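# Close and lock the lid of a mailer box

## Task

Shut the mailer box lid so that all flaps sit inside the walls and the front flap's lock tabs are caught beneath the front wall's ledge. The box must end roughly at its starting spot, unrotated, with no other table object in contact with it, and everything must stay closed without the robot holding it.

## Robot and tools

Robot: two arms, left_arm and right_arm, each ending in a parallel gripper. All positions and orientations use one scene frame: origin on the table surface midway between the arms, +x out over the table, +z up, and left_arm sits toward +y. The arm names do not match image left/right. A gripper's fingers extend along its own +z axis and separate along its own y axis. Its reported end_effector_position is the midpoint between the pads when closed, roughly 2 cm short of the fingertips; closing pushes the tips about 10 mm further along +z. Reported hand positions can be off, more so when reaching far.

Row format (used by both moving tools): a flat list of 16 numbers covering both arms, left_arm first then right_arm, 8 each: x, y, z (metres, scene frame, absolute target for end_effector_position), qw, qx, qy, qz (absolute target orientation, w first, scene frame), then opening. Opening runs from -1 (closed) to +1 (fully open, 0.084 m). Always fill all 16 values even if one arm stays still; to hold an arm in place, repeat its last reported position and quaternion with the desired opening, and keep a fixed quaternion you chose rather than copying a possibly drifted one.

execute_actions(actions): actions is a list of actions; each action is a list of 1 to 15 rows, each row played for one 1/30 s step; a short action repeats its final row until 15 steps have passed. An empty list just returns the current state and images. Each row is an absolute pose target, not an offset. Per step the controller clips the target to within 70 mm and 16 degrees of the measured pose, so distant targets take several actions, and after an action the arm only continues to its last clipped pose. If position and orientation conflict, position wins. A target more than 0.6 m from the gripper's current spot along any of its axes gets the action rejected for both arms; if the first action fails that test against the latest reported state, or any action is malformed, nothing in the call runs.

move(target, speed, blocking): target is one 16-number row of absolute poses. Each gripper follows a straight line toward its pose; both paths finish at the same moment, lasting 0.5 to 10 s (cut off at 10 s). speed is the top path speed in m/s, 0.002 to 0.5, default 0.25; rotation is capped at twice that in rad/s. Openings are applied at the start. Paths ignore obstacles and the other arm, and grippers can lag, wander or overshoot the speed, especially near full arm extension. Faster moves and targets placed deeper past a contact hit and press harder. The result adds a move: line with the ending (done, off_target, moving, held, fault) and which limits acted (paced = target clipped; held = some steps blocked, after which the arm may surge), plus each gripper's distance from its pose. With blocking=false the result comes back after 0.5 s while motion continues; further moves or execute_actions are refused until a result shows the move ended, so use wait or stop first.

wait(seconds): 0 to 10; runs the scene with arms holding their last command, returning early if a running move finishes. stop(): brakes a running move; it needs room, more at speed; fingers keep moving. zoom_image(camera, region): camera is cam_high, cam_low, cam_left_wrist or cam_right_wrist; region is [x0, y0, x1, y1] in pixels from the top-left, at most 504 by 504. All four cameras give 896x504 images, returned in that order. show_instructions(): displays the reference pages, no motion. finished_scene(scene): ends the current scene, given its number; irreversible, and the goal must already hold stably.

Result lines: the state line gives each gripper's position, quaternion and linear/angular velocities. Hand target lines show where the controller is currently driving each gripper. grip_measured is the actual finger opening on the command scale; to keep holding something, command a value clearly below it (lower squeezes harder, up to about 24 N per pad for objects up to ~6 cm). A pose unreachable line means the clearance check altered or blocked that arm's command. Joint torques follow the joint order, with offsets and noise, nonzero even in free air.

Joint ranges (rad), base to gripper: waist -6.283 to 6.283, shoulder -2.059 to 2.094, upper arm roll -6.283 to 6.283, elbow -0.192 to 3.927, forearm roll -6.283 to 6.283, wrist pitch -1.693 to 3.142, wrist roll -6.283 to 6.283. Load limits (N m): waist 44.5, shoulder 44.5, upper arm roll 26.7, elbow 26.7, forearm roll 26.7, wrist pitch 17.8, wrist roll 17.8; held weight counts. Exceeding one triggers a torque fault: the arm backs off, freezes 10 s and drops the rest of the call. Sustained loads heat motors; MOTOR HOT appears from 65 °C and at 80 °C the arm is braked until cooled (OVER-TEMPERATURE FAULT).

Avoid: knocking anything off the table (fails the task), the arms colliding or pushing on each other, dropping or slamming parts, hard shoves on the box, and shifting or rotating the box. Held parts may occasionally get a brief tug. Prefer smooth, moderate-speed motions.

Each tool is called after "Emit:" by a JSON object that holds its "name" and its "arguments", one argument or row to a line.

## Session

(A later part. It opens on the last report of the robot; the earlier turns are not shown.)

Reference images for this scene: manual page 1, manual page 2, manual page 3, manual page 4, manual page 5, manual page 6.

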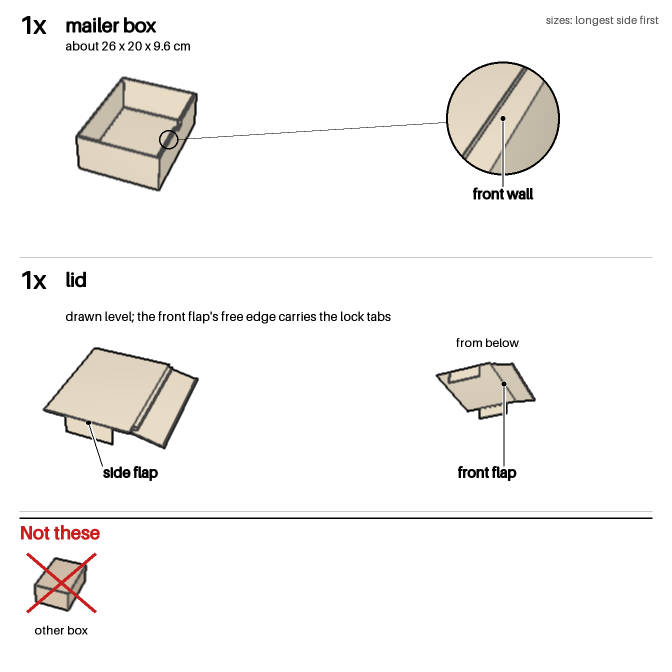

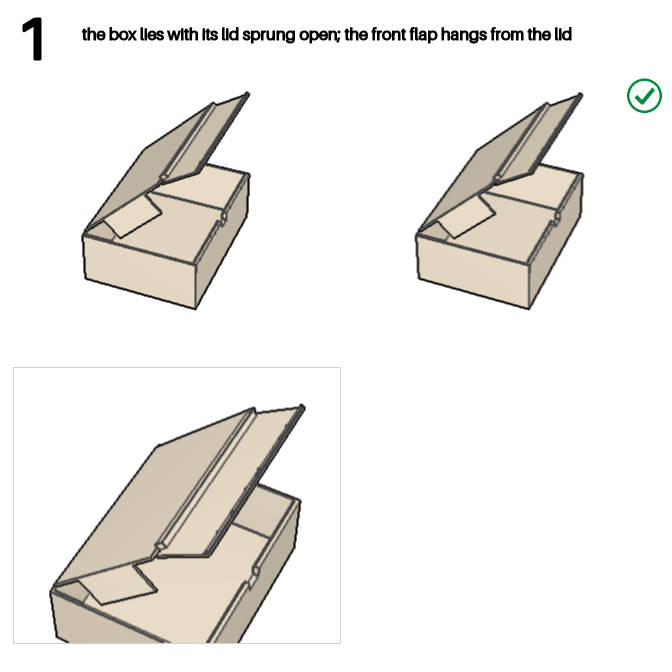

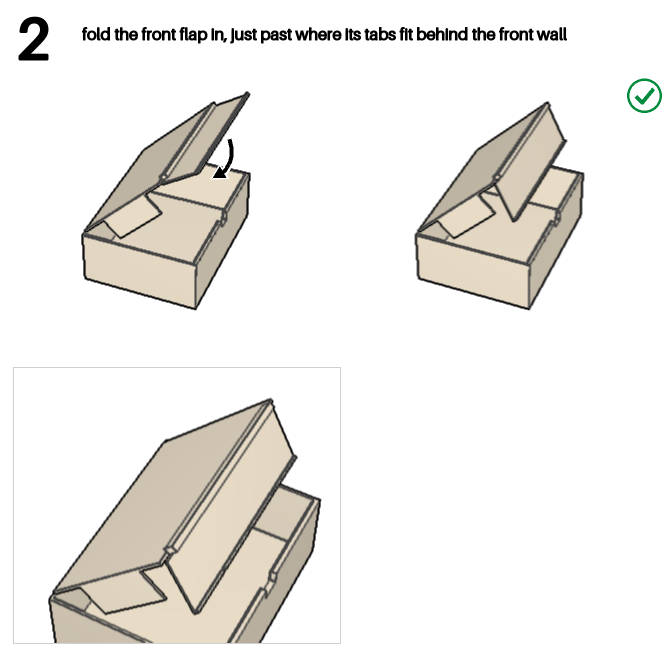

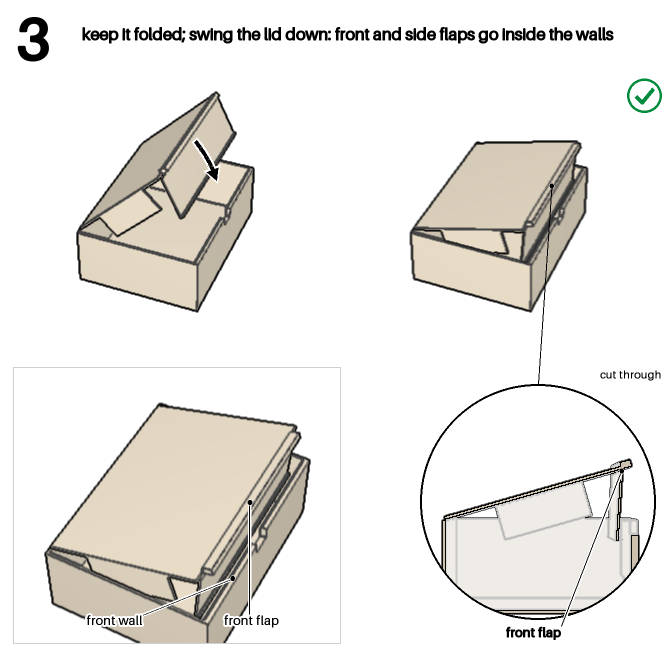

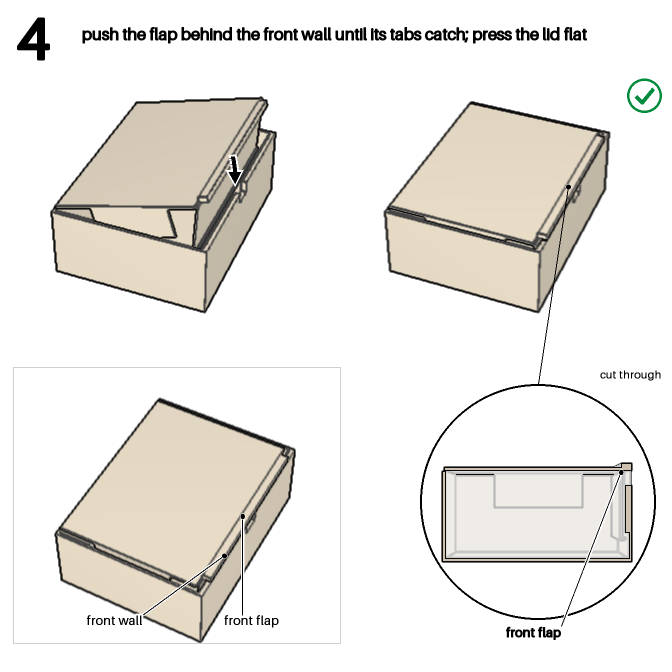

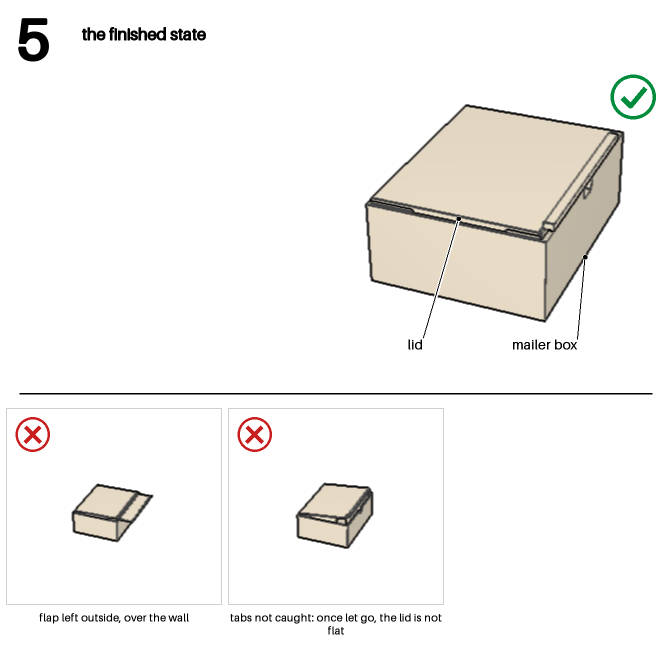

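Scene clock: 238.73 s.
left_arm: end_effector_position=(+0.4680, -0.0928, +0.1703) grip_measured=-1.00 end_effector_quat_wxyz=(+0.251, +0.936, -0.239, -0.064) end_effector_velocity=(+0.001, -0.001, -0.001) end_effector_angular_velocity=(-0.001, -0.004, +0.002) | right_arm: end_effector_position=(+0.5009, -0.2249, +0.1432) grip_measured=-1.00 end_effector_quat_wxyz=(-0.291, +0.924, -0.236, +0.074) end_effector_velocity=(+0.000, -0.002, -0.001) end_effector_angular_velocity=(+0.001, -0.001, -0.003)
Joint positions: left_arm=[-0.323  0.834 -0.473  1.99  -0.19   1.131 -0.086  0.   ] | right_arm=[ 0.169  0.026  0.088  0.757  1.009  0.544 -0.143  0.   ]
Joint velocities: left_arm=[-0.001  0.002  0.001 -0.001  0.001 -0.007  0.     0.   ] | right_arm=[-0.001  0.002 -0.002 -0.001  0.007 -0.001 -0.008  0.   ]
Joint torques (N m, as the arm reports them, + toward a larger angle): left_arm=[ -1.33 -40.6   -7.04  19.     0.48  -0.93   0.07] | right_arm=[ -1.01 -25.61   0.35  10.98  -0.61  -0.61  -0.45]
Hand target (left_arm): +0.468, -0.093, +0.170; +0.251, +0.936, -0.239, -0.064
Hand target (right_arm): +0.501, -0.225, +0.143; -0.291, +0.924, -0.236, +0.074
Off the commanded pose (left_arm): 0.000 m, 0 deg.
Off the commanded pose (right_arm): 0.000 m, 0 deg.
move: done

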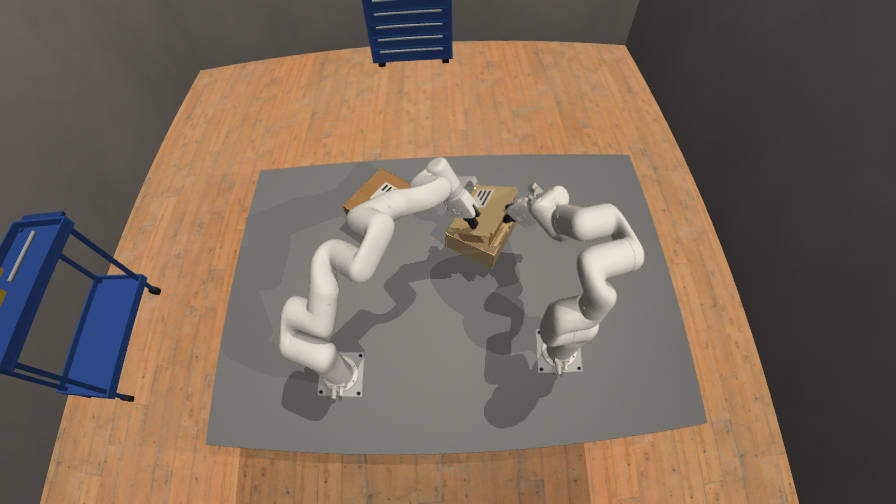

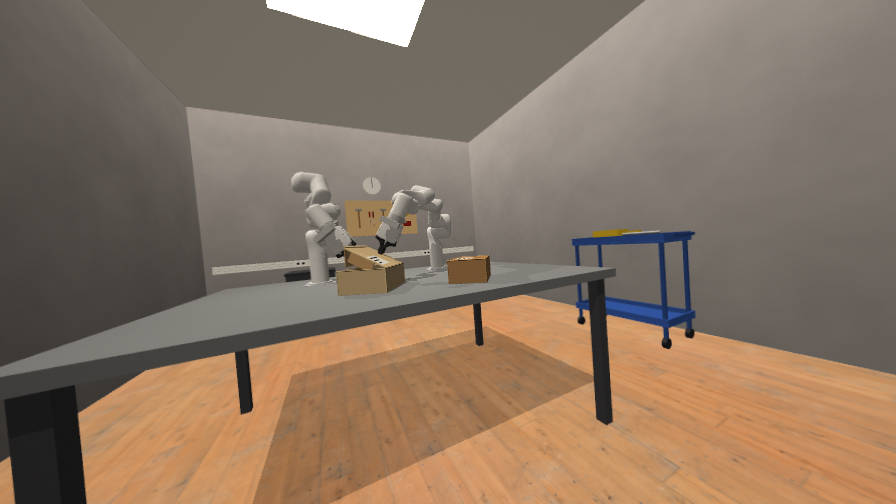

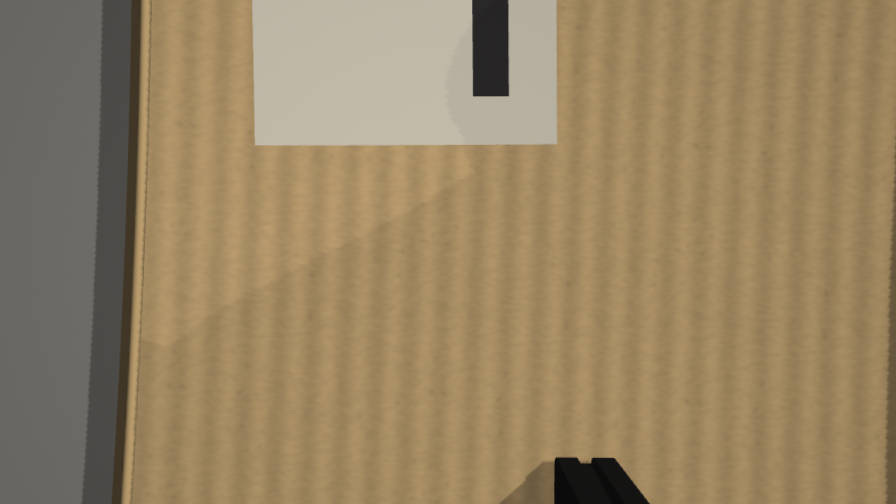

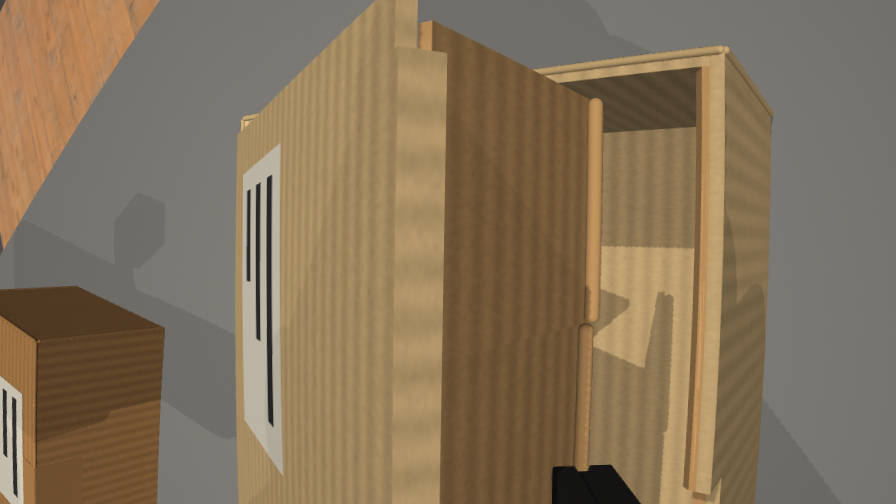

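Going well. Continue.

Emit:
{"name": "move", "arguments": {
  "target": [0.465,-0.099,0.155,0.251,0.936,-0.239,-0.064,-1,0.497,-0.232,0.131,-0.291,0.924,-0.236,0.074,-1],
  "speed": 0.03
}}

Emit:
{"name": "move", "arguments": {
  "target": [0.463,-0.103,0.143,0.251,0.936,-0.239,-0.064,-1,0.494,-0.238,0.124,-0.291,0.924,-0.236,0.074,-1],
  "speed": 0.03
}}

Scene clock: 246.00 s.
left_arm: end_effector_position=(+0.4651, -0.0988, +0.1553) grip_measured=-1.00 end_effector_quat_wxyz=(+0.251, +0.936, -0.239, -0.064) end_effector_velocity=(+0.001, -0.000, -0.001) end_effector_angular_velocity=(-0.002, -0.002, +0.003) | right_arm: end_effector_position=(+0.4970, -0.2319, +0.1312) grip_measured=-1.00 end_effector_quat_wxyz=(-0.291, +0.924, -0.236, +0.074) end_effector_velocity=(-0.000, +0.000, -0.001) end_effector_angular_velocity=(+0.002, -0.002, +0.002)
Joint positions: left_arm=[-0.334  0.852 -0.471  1.975 -0.188  1.098 -0.084  0.   ] | right_arm=[ 0.163  0.039  0.084  0.74   1.05   0.534 -0.2    0.   ]
Joint velocities: left_arm=[ 0.     0.002  0.001  0.    -0.    -0.005  0.     0.   ] | right_arm=[-0.001  0.001  0.001 -0.001  0.008 -0.001 -0.01   0.   ]
Joint torques (N m, as the arm reports them, + toward a larger angle): left_arm=[ -1.26 -40.32  -7.16  18.77   0.57  -0.81   0.2 ] | right_arm=[ -0.78 -25.77   0.42  11.2   -0.75  -0.49  -0.41]
Hand target (left_arm): +0.465, -0.099, +0.155; +0.251, +0.936, -0.239, -0.064
Hand target (right_arm): +0.497, -0.232, +0.131; -0.291, +0.924, -0.236, +0.074
Off the commanded pose (left_arm): 0.000 m, 0 deg.
Off the commanded pose (right_arm): 0.000 m, 0 deg.
move: done

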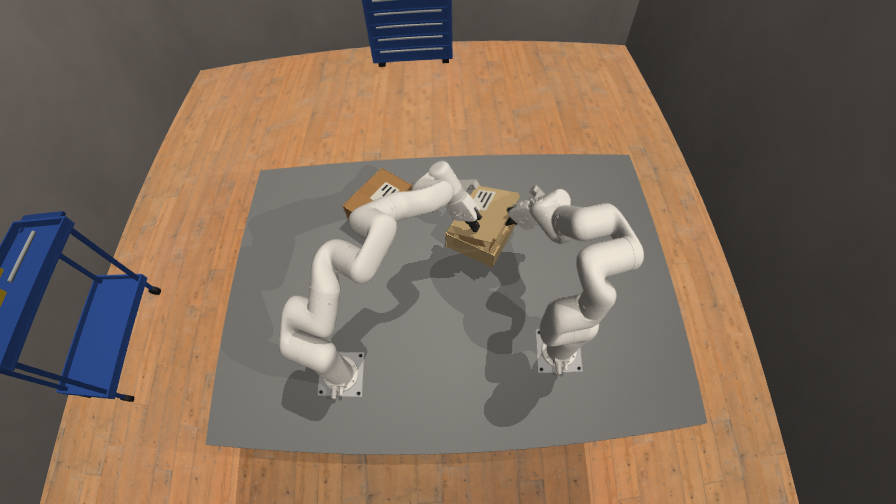

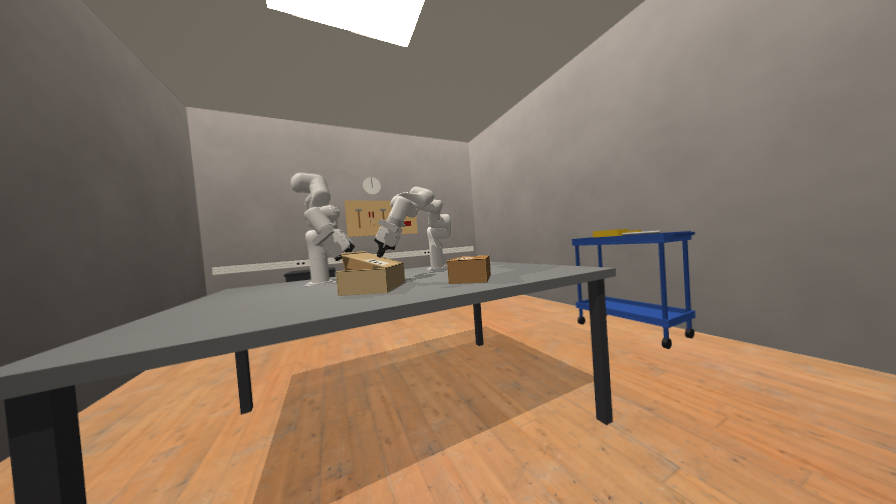

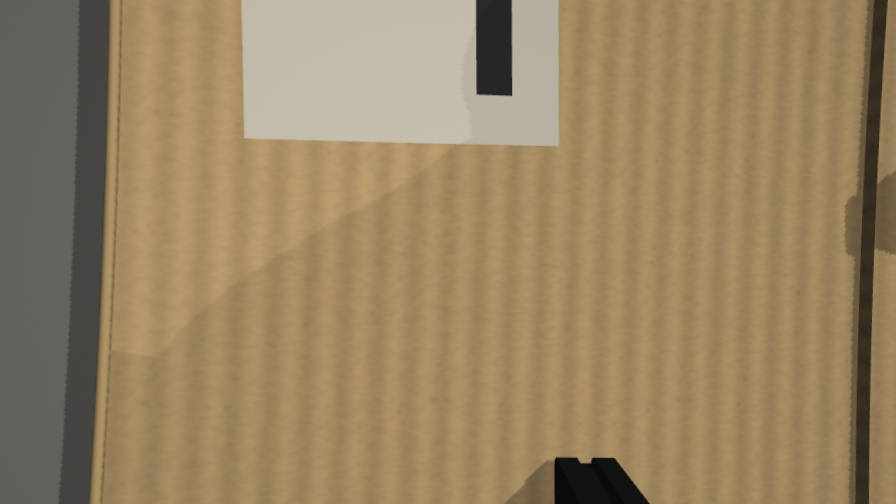

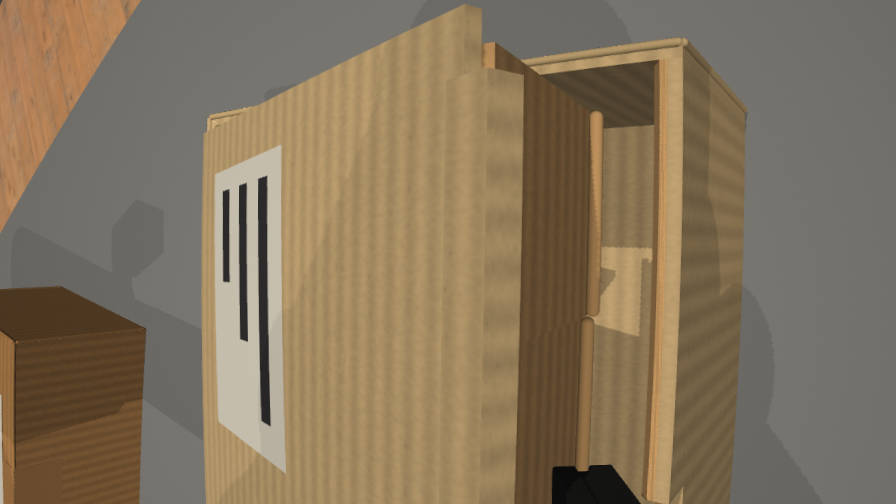

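Scene clock: 246.80 s.
left_arm: end_effector_position=(+0.4633, -0.1029, +0.1438) grip_measured=-1.00 end_effector_quat_wxyz=(+0.251, +0.936, -0.239, -0.064) end_effector_velocity=(+0.001, -0.001, -0.000) end_effector_angular_velocity=(-0.002, -0.004, +0.001) | right_arm: end_effector_position=(+0.4939, -0.2381, +0.1239) grip_measured=-1.00 end_effector_quat_wxyz=(-0.291, +0.924, -0.236, +0.074) end_effector_velocity=(-0.001, +0.000, -0.001) end_effector_angular_velocity=(-0.001, -0.002, +0.006)
Joint positions: left_arm=[-0.341  0.866 -0.47   1.966 -0.187  1.072 -0.081  0.   ] | right_arm=[ 0.156  0.046  0.079  0.728  1.073  0.531 -0.239  0.   ]
Joint velocities: left_arm=[-0.001  0.001  0.    -0.001  0.001 -0.007  0.001  0.   ] | right_arm=[-0.001  0.     0.001 -0.001  0.001  0.    -0.007  0.   ]
Joint torques (N m, as the arm reports them, + toward a larger angle): left_arm=[ -1.94 -38.66  -7.23  17.24   0.62  -0.73   0.11] | right_arm=[ -0.59 -26.7    1.11  11.48  -0.57  -0.48  -0.46]
Hand target (left_arm): +0.463, -0.103, +0.143; +0.251, +0.936, -0.239, -0.064
Hand target (right_arm): +0.494, -0.238, +0.124; -0.291, +0.924, -0.236, +0.074
Off the commanded pose (left_arm): 0.001 m, 0 deg.
Off the commanded pose (right_arm): 0.000 m, 0 deg.
move: done

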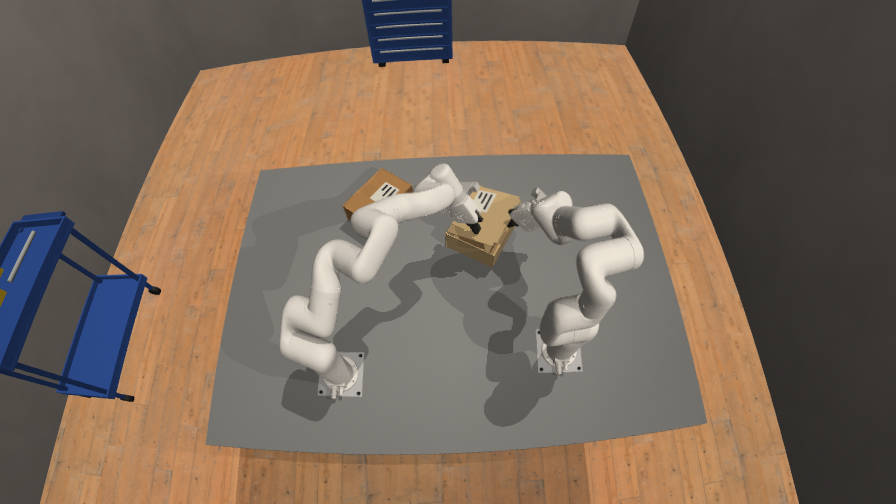

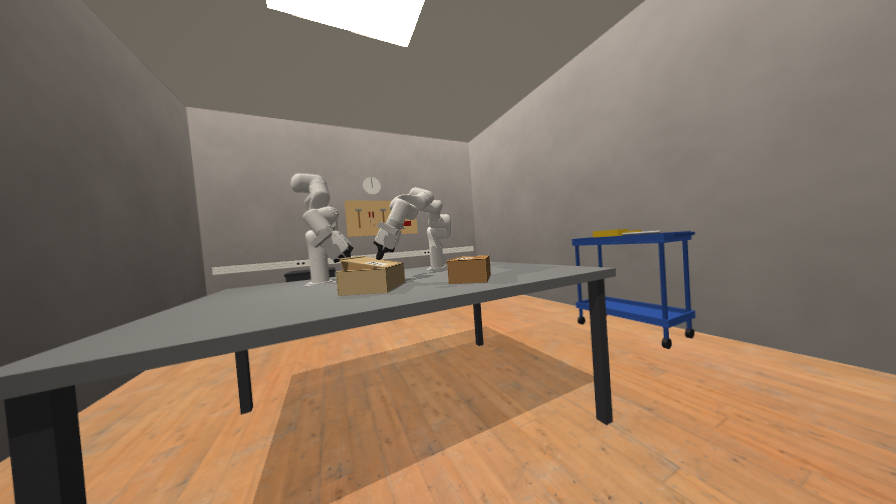

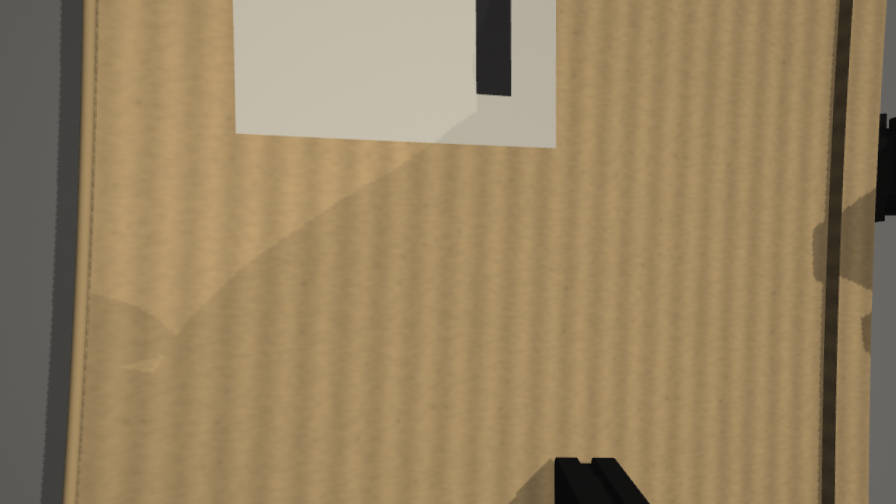

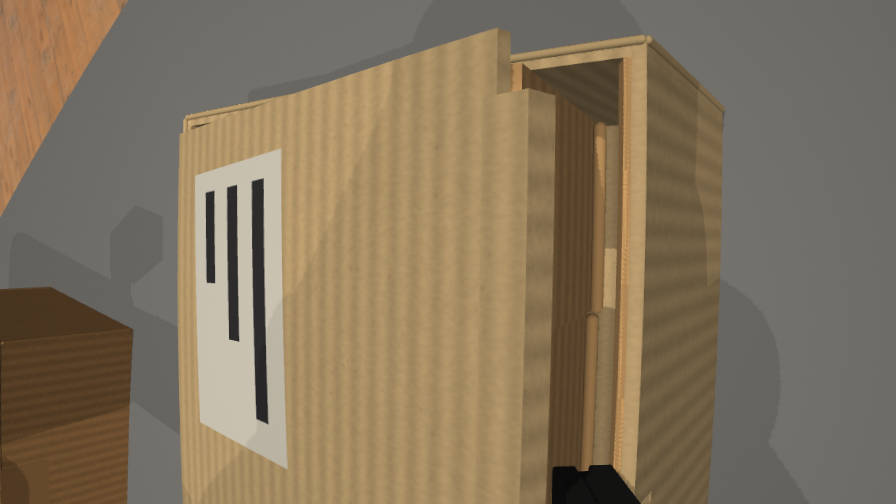

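Tabs inside, below the rim. Withdraw right, press.

Emit:
{"name": "move", "arguments": {
  "target": [0.463,-0.103,0.138,0.251,0.936,-0.239,-0.064,-1,0.478,-0.268,0.15,-0.291,0.924,-0.236,0.074,-1],
  "speed": 0.04
}}

Emit:
{"name": "move", "arguments": {
  "target": [0.461,-0.106,0.120,0.251,0.936,-0.239,-0.064,-1,0.492,-0.243,0.17,0,0.969,-0.247,0,-1],
  "speed": 0.04
}}

Emit:
{"name": "move", "arguments": {
  "target": [0.461,-0.106,0.117,0.251,0.936,-0.239,-0.064,-1,0.498,-0.231,0.135,0,0.969,-0.247,0,-1],
  "speed": 0.04
}}

Scene clock: 257.80 s.
left_arm: end_effector_position=(+0.4630, -0.1030, +0.1380) grip_measured=-1.00 end_effector_quat_wxyz=(+0.251, +0.936, -0.239, -0.064) end_effector_velocity=(+0.000, -0.001, +0.001) end_effector_angular_velocity=(-0.001, -0.002, +0.000) | right_arm: end_effector_position=(+0.4780, -0.2676, +0.1498) grip_measured=-1.00 end_effector_quat_wxyz=(-0.291, +0.924, -0.236, +0.074) end_effector_velocity=(-0.001, -0.001, +0.001) end_effector_angular_velocity=(-0.001, +0.001, +0.001)
Joint positions: left_arm=[-0.341  0.872 -0.469  1.96  -0.187  1.062 -0.077  0.   ] | right_arm=[ 0.111 -0.074  0.035  0.674  0.977  0.619 -0.199  0.   ]
Joint velocities: left_arm=[-0.001 -0.    -0.     0.     0.    -0.002  0.     0.   ] | right_arm=[-0.003 -0.006 -0.002 -0.003 -0.007  0.005  0.003  0.   ]
Joint torques (N m, as the arm reports them, + toward a larger angle): left_arm=[ -1.19 -41.58  -7.42  19.35   0.61  -0.76   0.1 ] | right_arm=[ -1.3  -22.12  -0.02  10.91  -0.68  -0.58  -0.36]
Hand target (left_arm): +0.463, -0.103, +0.138; +0.251, +0.936, -0.239, -0.064
Hand target (right_arm): +0.478, -0.268, +0.150; -0.291, +0.924, -0.236, +0.074
Off the commanded pose (left_arm): 0.000 m, 0 deg.
Off the commanded pose (right_arm): 0.001 m, 0 deg.
move: done

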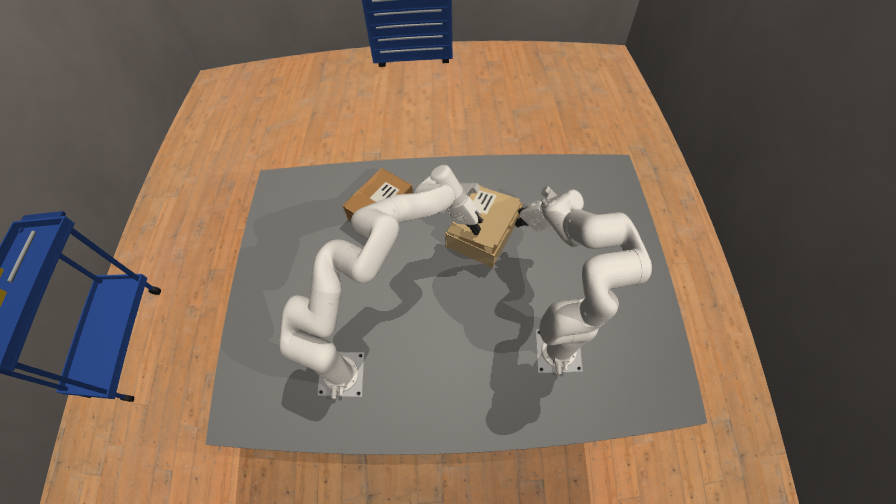

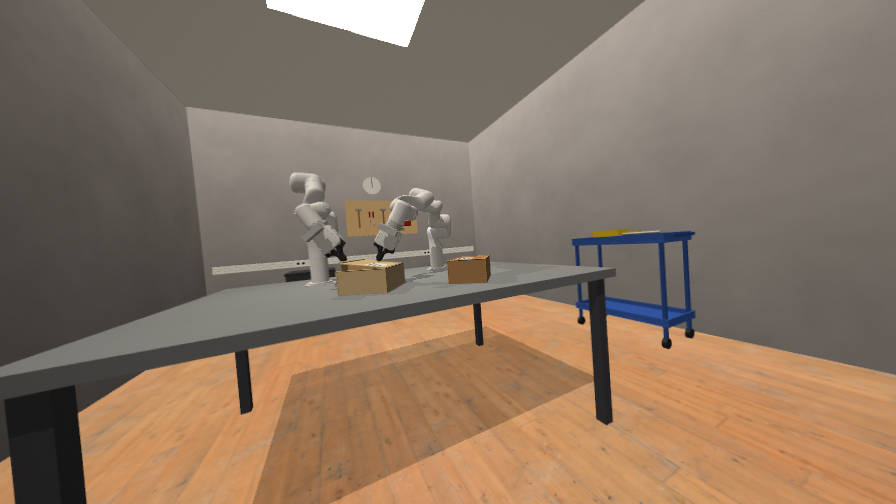

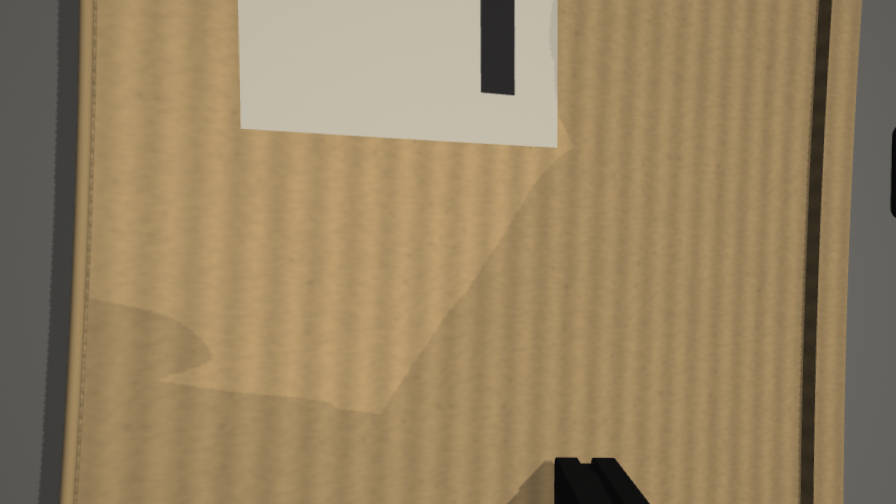

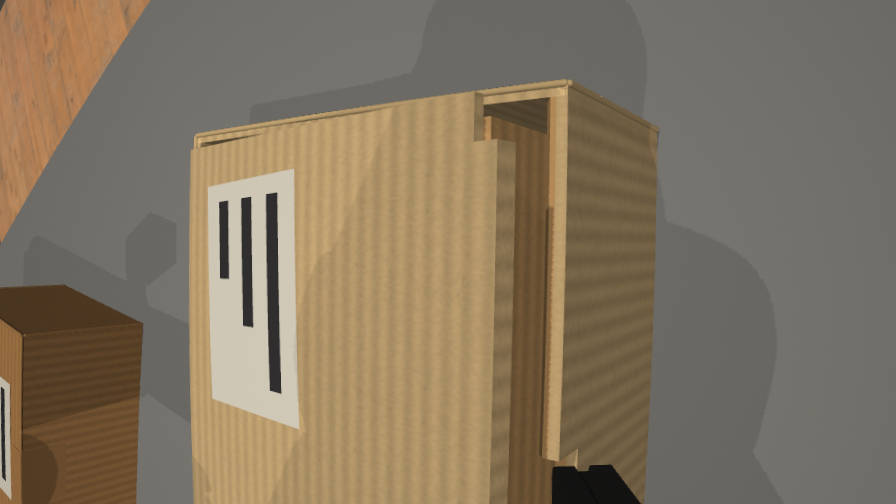

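Scene clock: 265.70 s.
left_arm: end_effector_position=(+0.4612, -0.1061, +0.1209) grip_measured=-1.00 end_effector_quat_wxyz=(+0.251, +0.936, -0.239, -0.063) end_effector_velocity=(+0.000, -0.000, -0.001) end_effector_angular_velocity=(-0.000, -0.001, +0.000) | right_arm: end_effector_position=(+0.4919, -0.2430, +0.1700) grip_measured=-1.00 end_effector_quat_wxyz=(-0.001, +0.969, -0.247, -0.000) end_effector_velocity=(+0.000, +0.000, +0.000) end_effector_angular_velocity=(-0.011, +0.008, -0.002)
Joint positions: left_arm=[-0.347  0.892 -0.467  1.943 -0.186  1.025 -0.068  0.   ] | right_arm=[ 0.177  0.092  0.166  1.052 -0.017  0.961  0.788  0.   ]
Joint velocities: left_arm=[-0.001  0.001  0.    -0.001  0.001 -0.003  0.     0.   ] | right_arm=[ 0.004  0.008  0.     0.012 -0.011  0.015  0.013  0.   ]
Joint torques (N m, as the arm reports them, + toward a larger angle): left_arm=[ -1.37 -37.31  -6.2   16.55   1.03  -0.72   0.12] | right_arm=[ -1.3  -28.47   0.06  11.65  -0.67  -1.28  -0.31]
Hand target (left_arm): +0.461, -0.106, +0.120; +0.251, +0.936, -0.239, -0.064
Hand target (right_arm): +0.492, -0.243, +0.170; -0.000, +0.969, -0.247, -0.001
Off the commanded pose (left_arm): 0.001 m, 0 deg.
Off the commanded pose (right_arm): 0.000 m, 0 deg.
move: done

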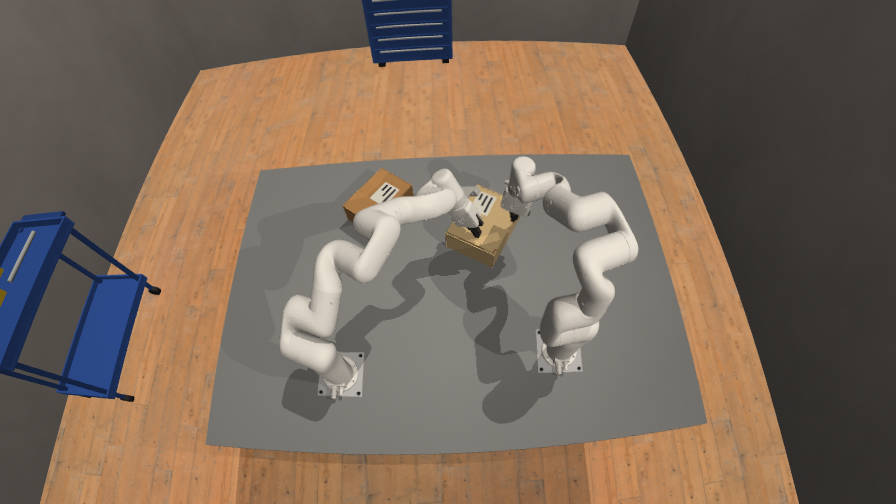

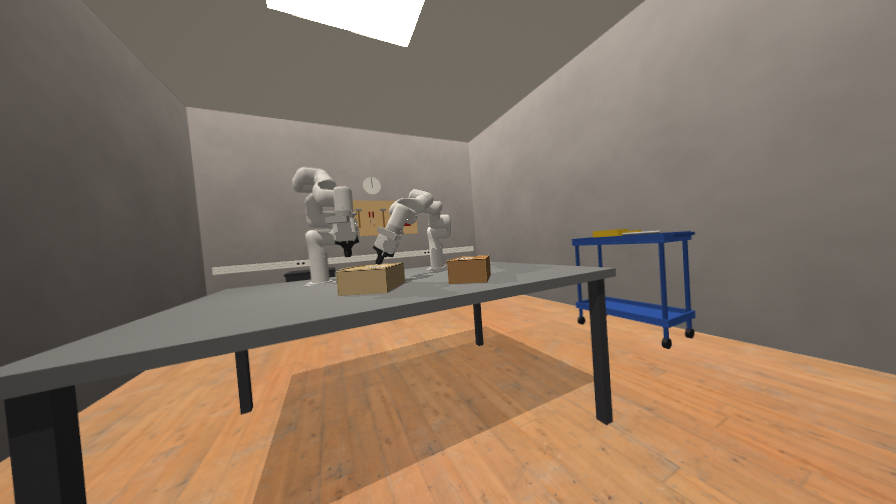

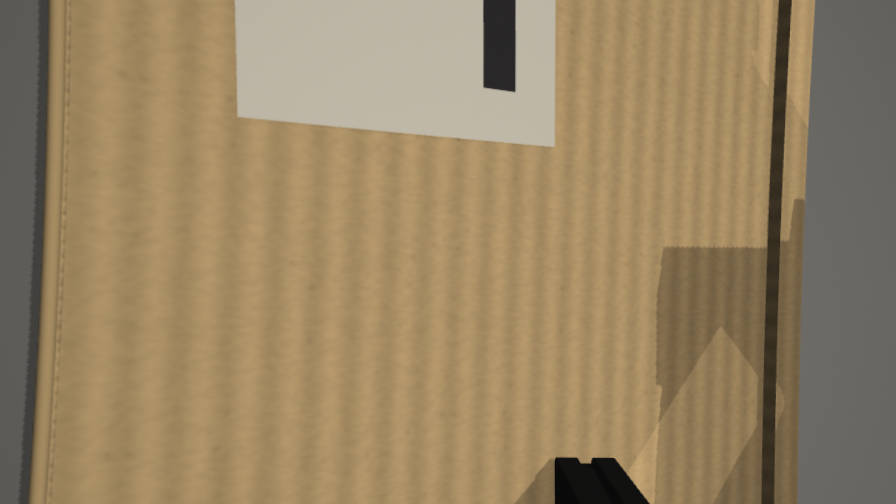

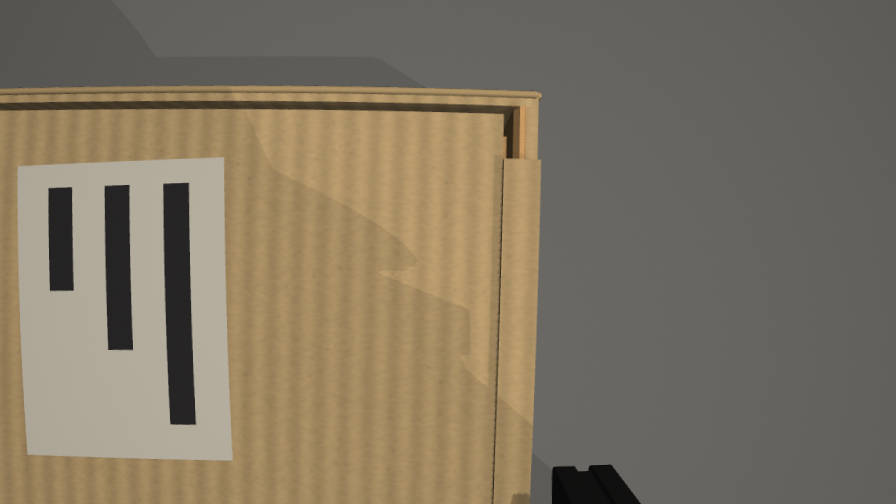

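Scene clock: 267.00 s.
left_arm: end_effector_position=(+0.4615, -0.1066, +0.1190) grip_measured=-1.00 end_effector_quat_wxyz=(+0.252, +0.936, -0.239, -0.063) end_effector_velocity=(-0.000, +0.000, -0.001) end_effector_angular_velocity=(+0.001, +0.002, +0.000) | right_arm: end_effector_position=(+0.4980, -0.2312, +0.1354) grip_measured=-1.00 end_effector_quat_wxyz=(+0.000, +0.969, -0.247, +0.000) end_effector_velocity=(+0.001, +0.001, -0.002) end_effector_angular_velocity=(-0.001, -0.002, +0.000)
Joint positions: left_arm=[-0.347  0.895 -0.468  1.942 -0.185  1.02  -0.066  0.   ] | right_arm=[ 0.193  0.17   0.173  1.042 -0.038  0.875  0.825  0.   ]
Joint velocities: left_arm=[-0.     0.001  0.    -0.001 -0.    -0.    -0.     0.   ] | right_arm=[ 0.002  0.005 -0.     0.    -0.003 -0.006  0.003  0.   ]
Joint torques (N m, as the arm reports them, + toward a larger angle): left_arm=[ -1.91 -23.78  -1.75   8.92   2.26  -0.61   0.21] | right_arm=[ -0.98 -30.28   0.39  11.1   -0.59  -1.17  -0.4 ]
Hand target (left_arm): +0.461, -0.106, +0.117; +0.251, +0.936, -0.239, -0.064
Hand target (right_arm): +0.498, -0.231, +0.135; +0.000, +0.969, -0.247, +0.000
Off the commanded pose (left_arm): 0.002 m, 0 deg.
Off the commanded pose (right_arm): 0.000 m, 0 deg.
move: done

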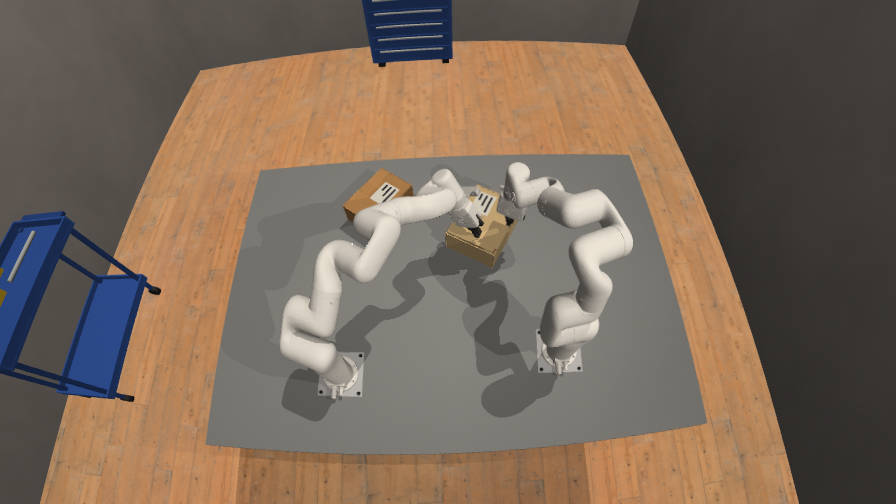

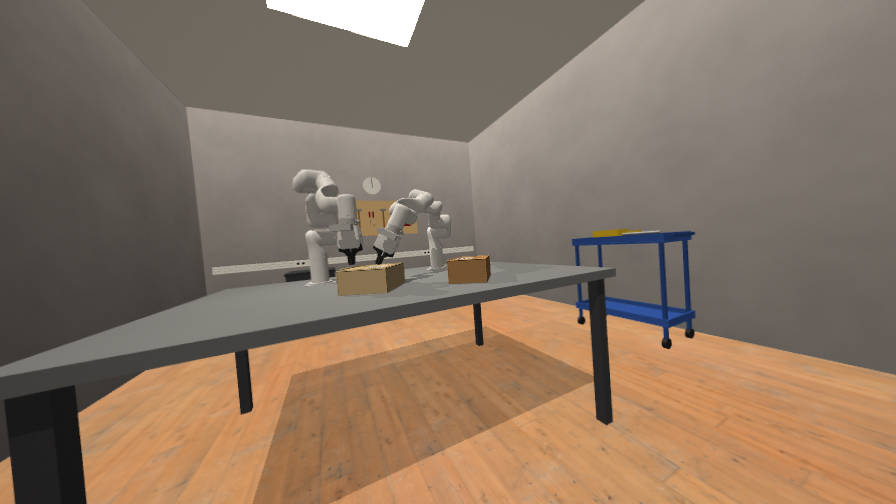

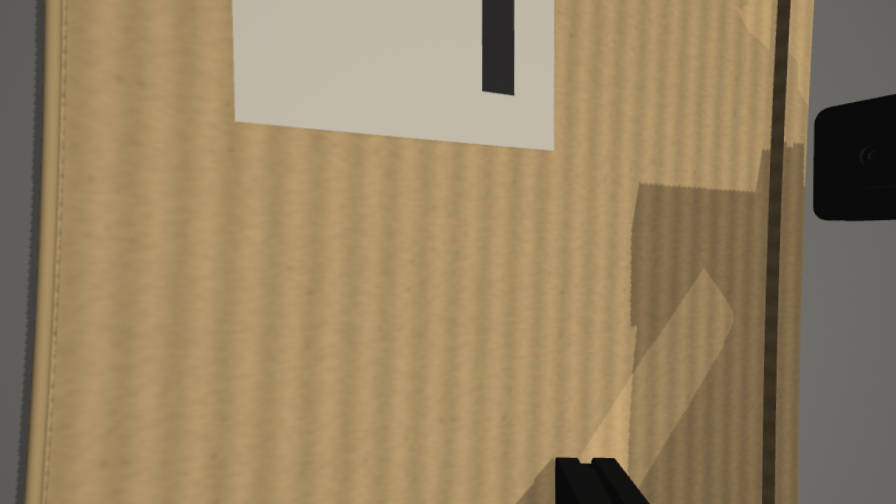

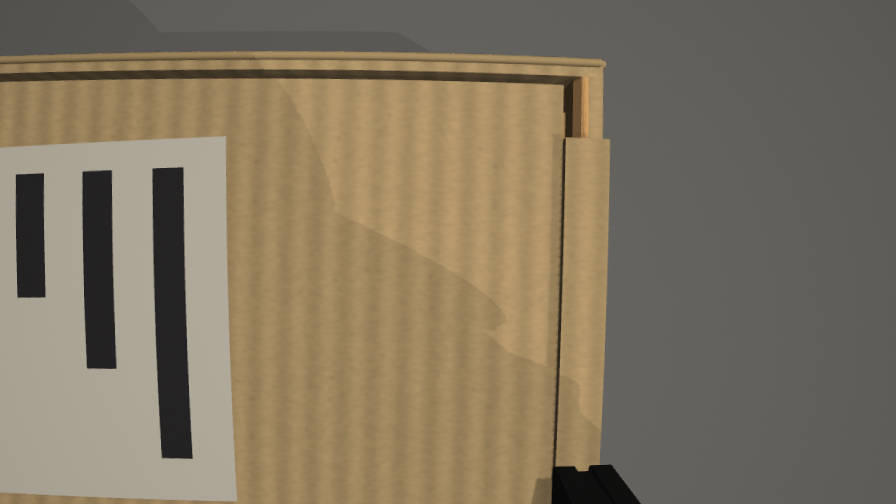

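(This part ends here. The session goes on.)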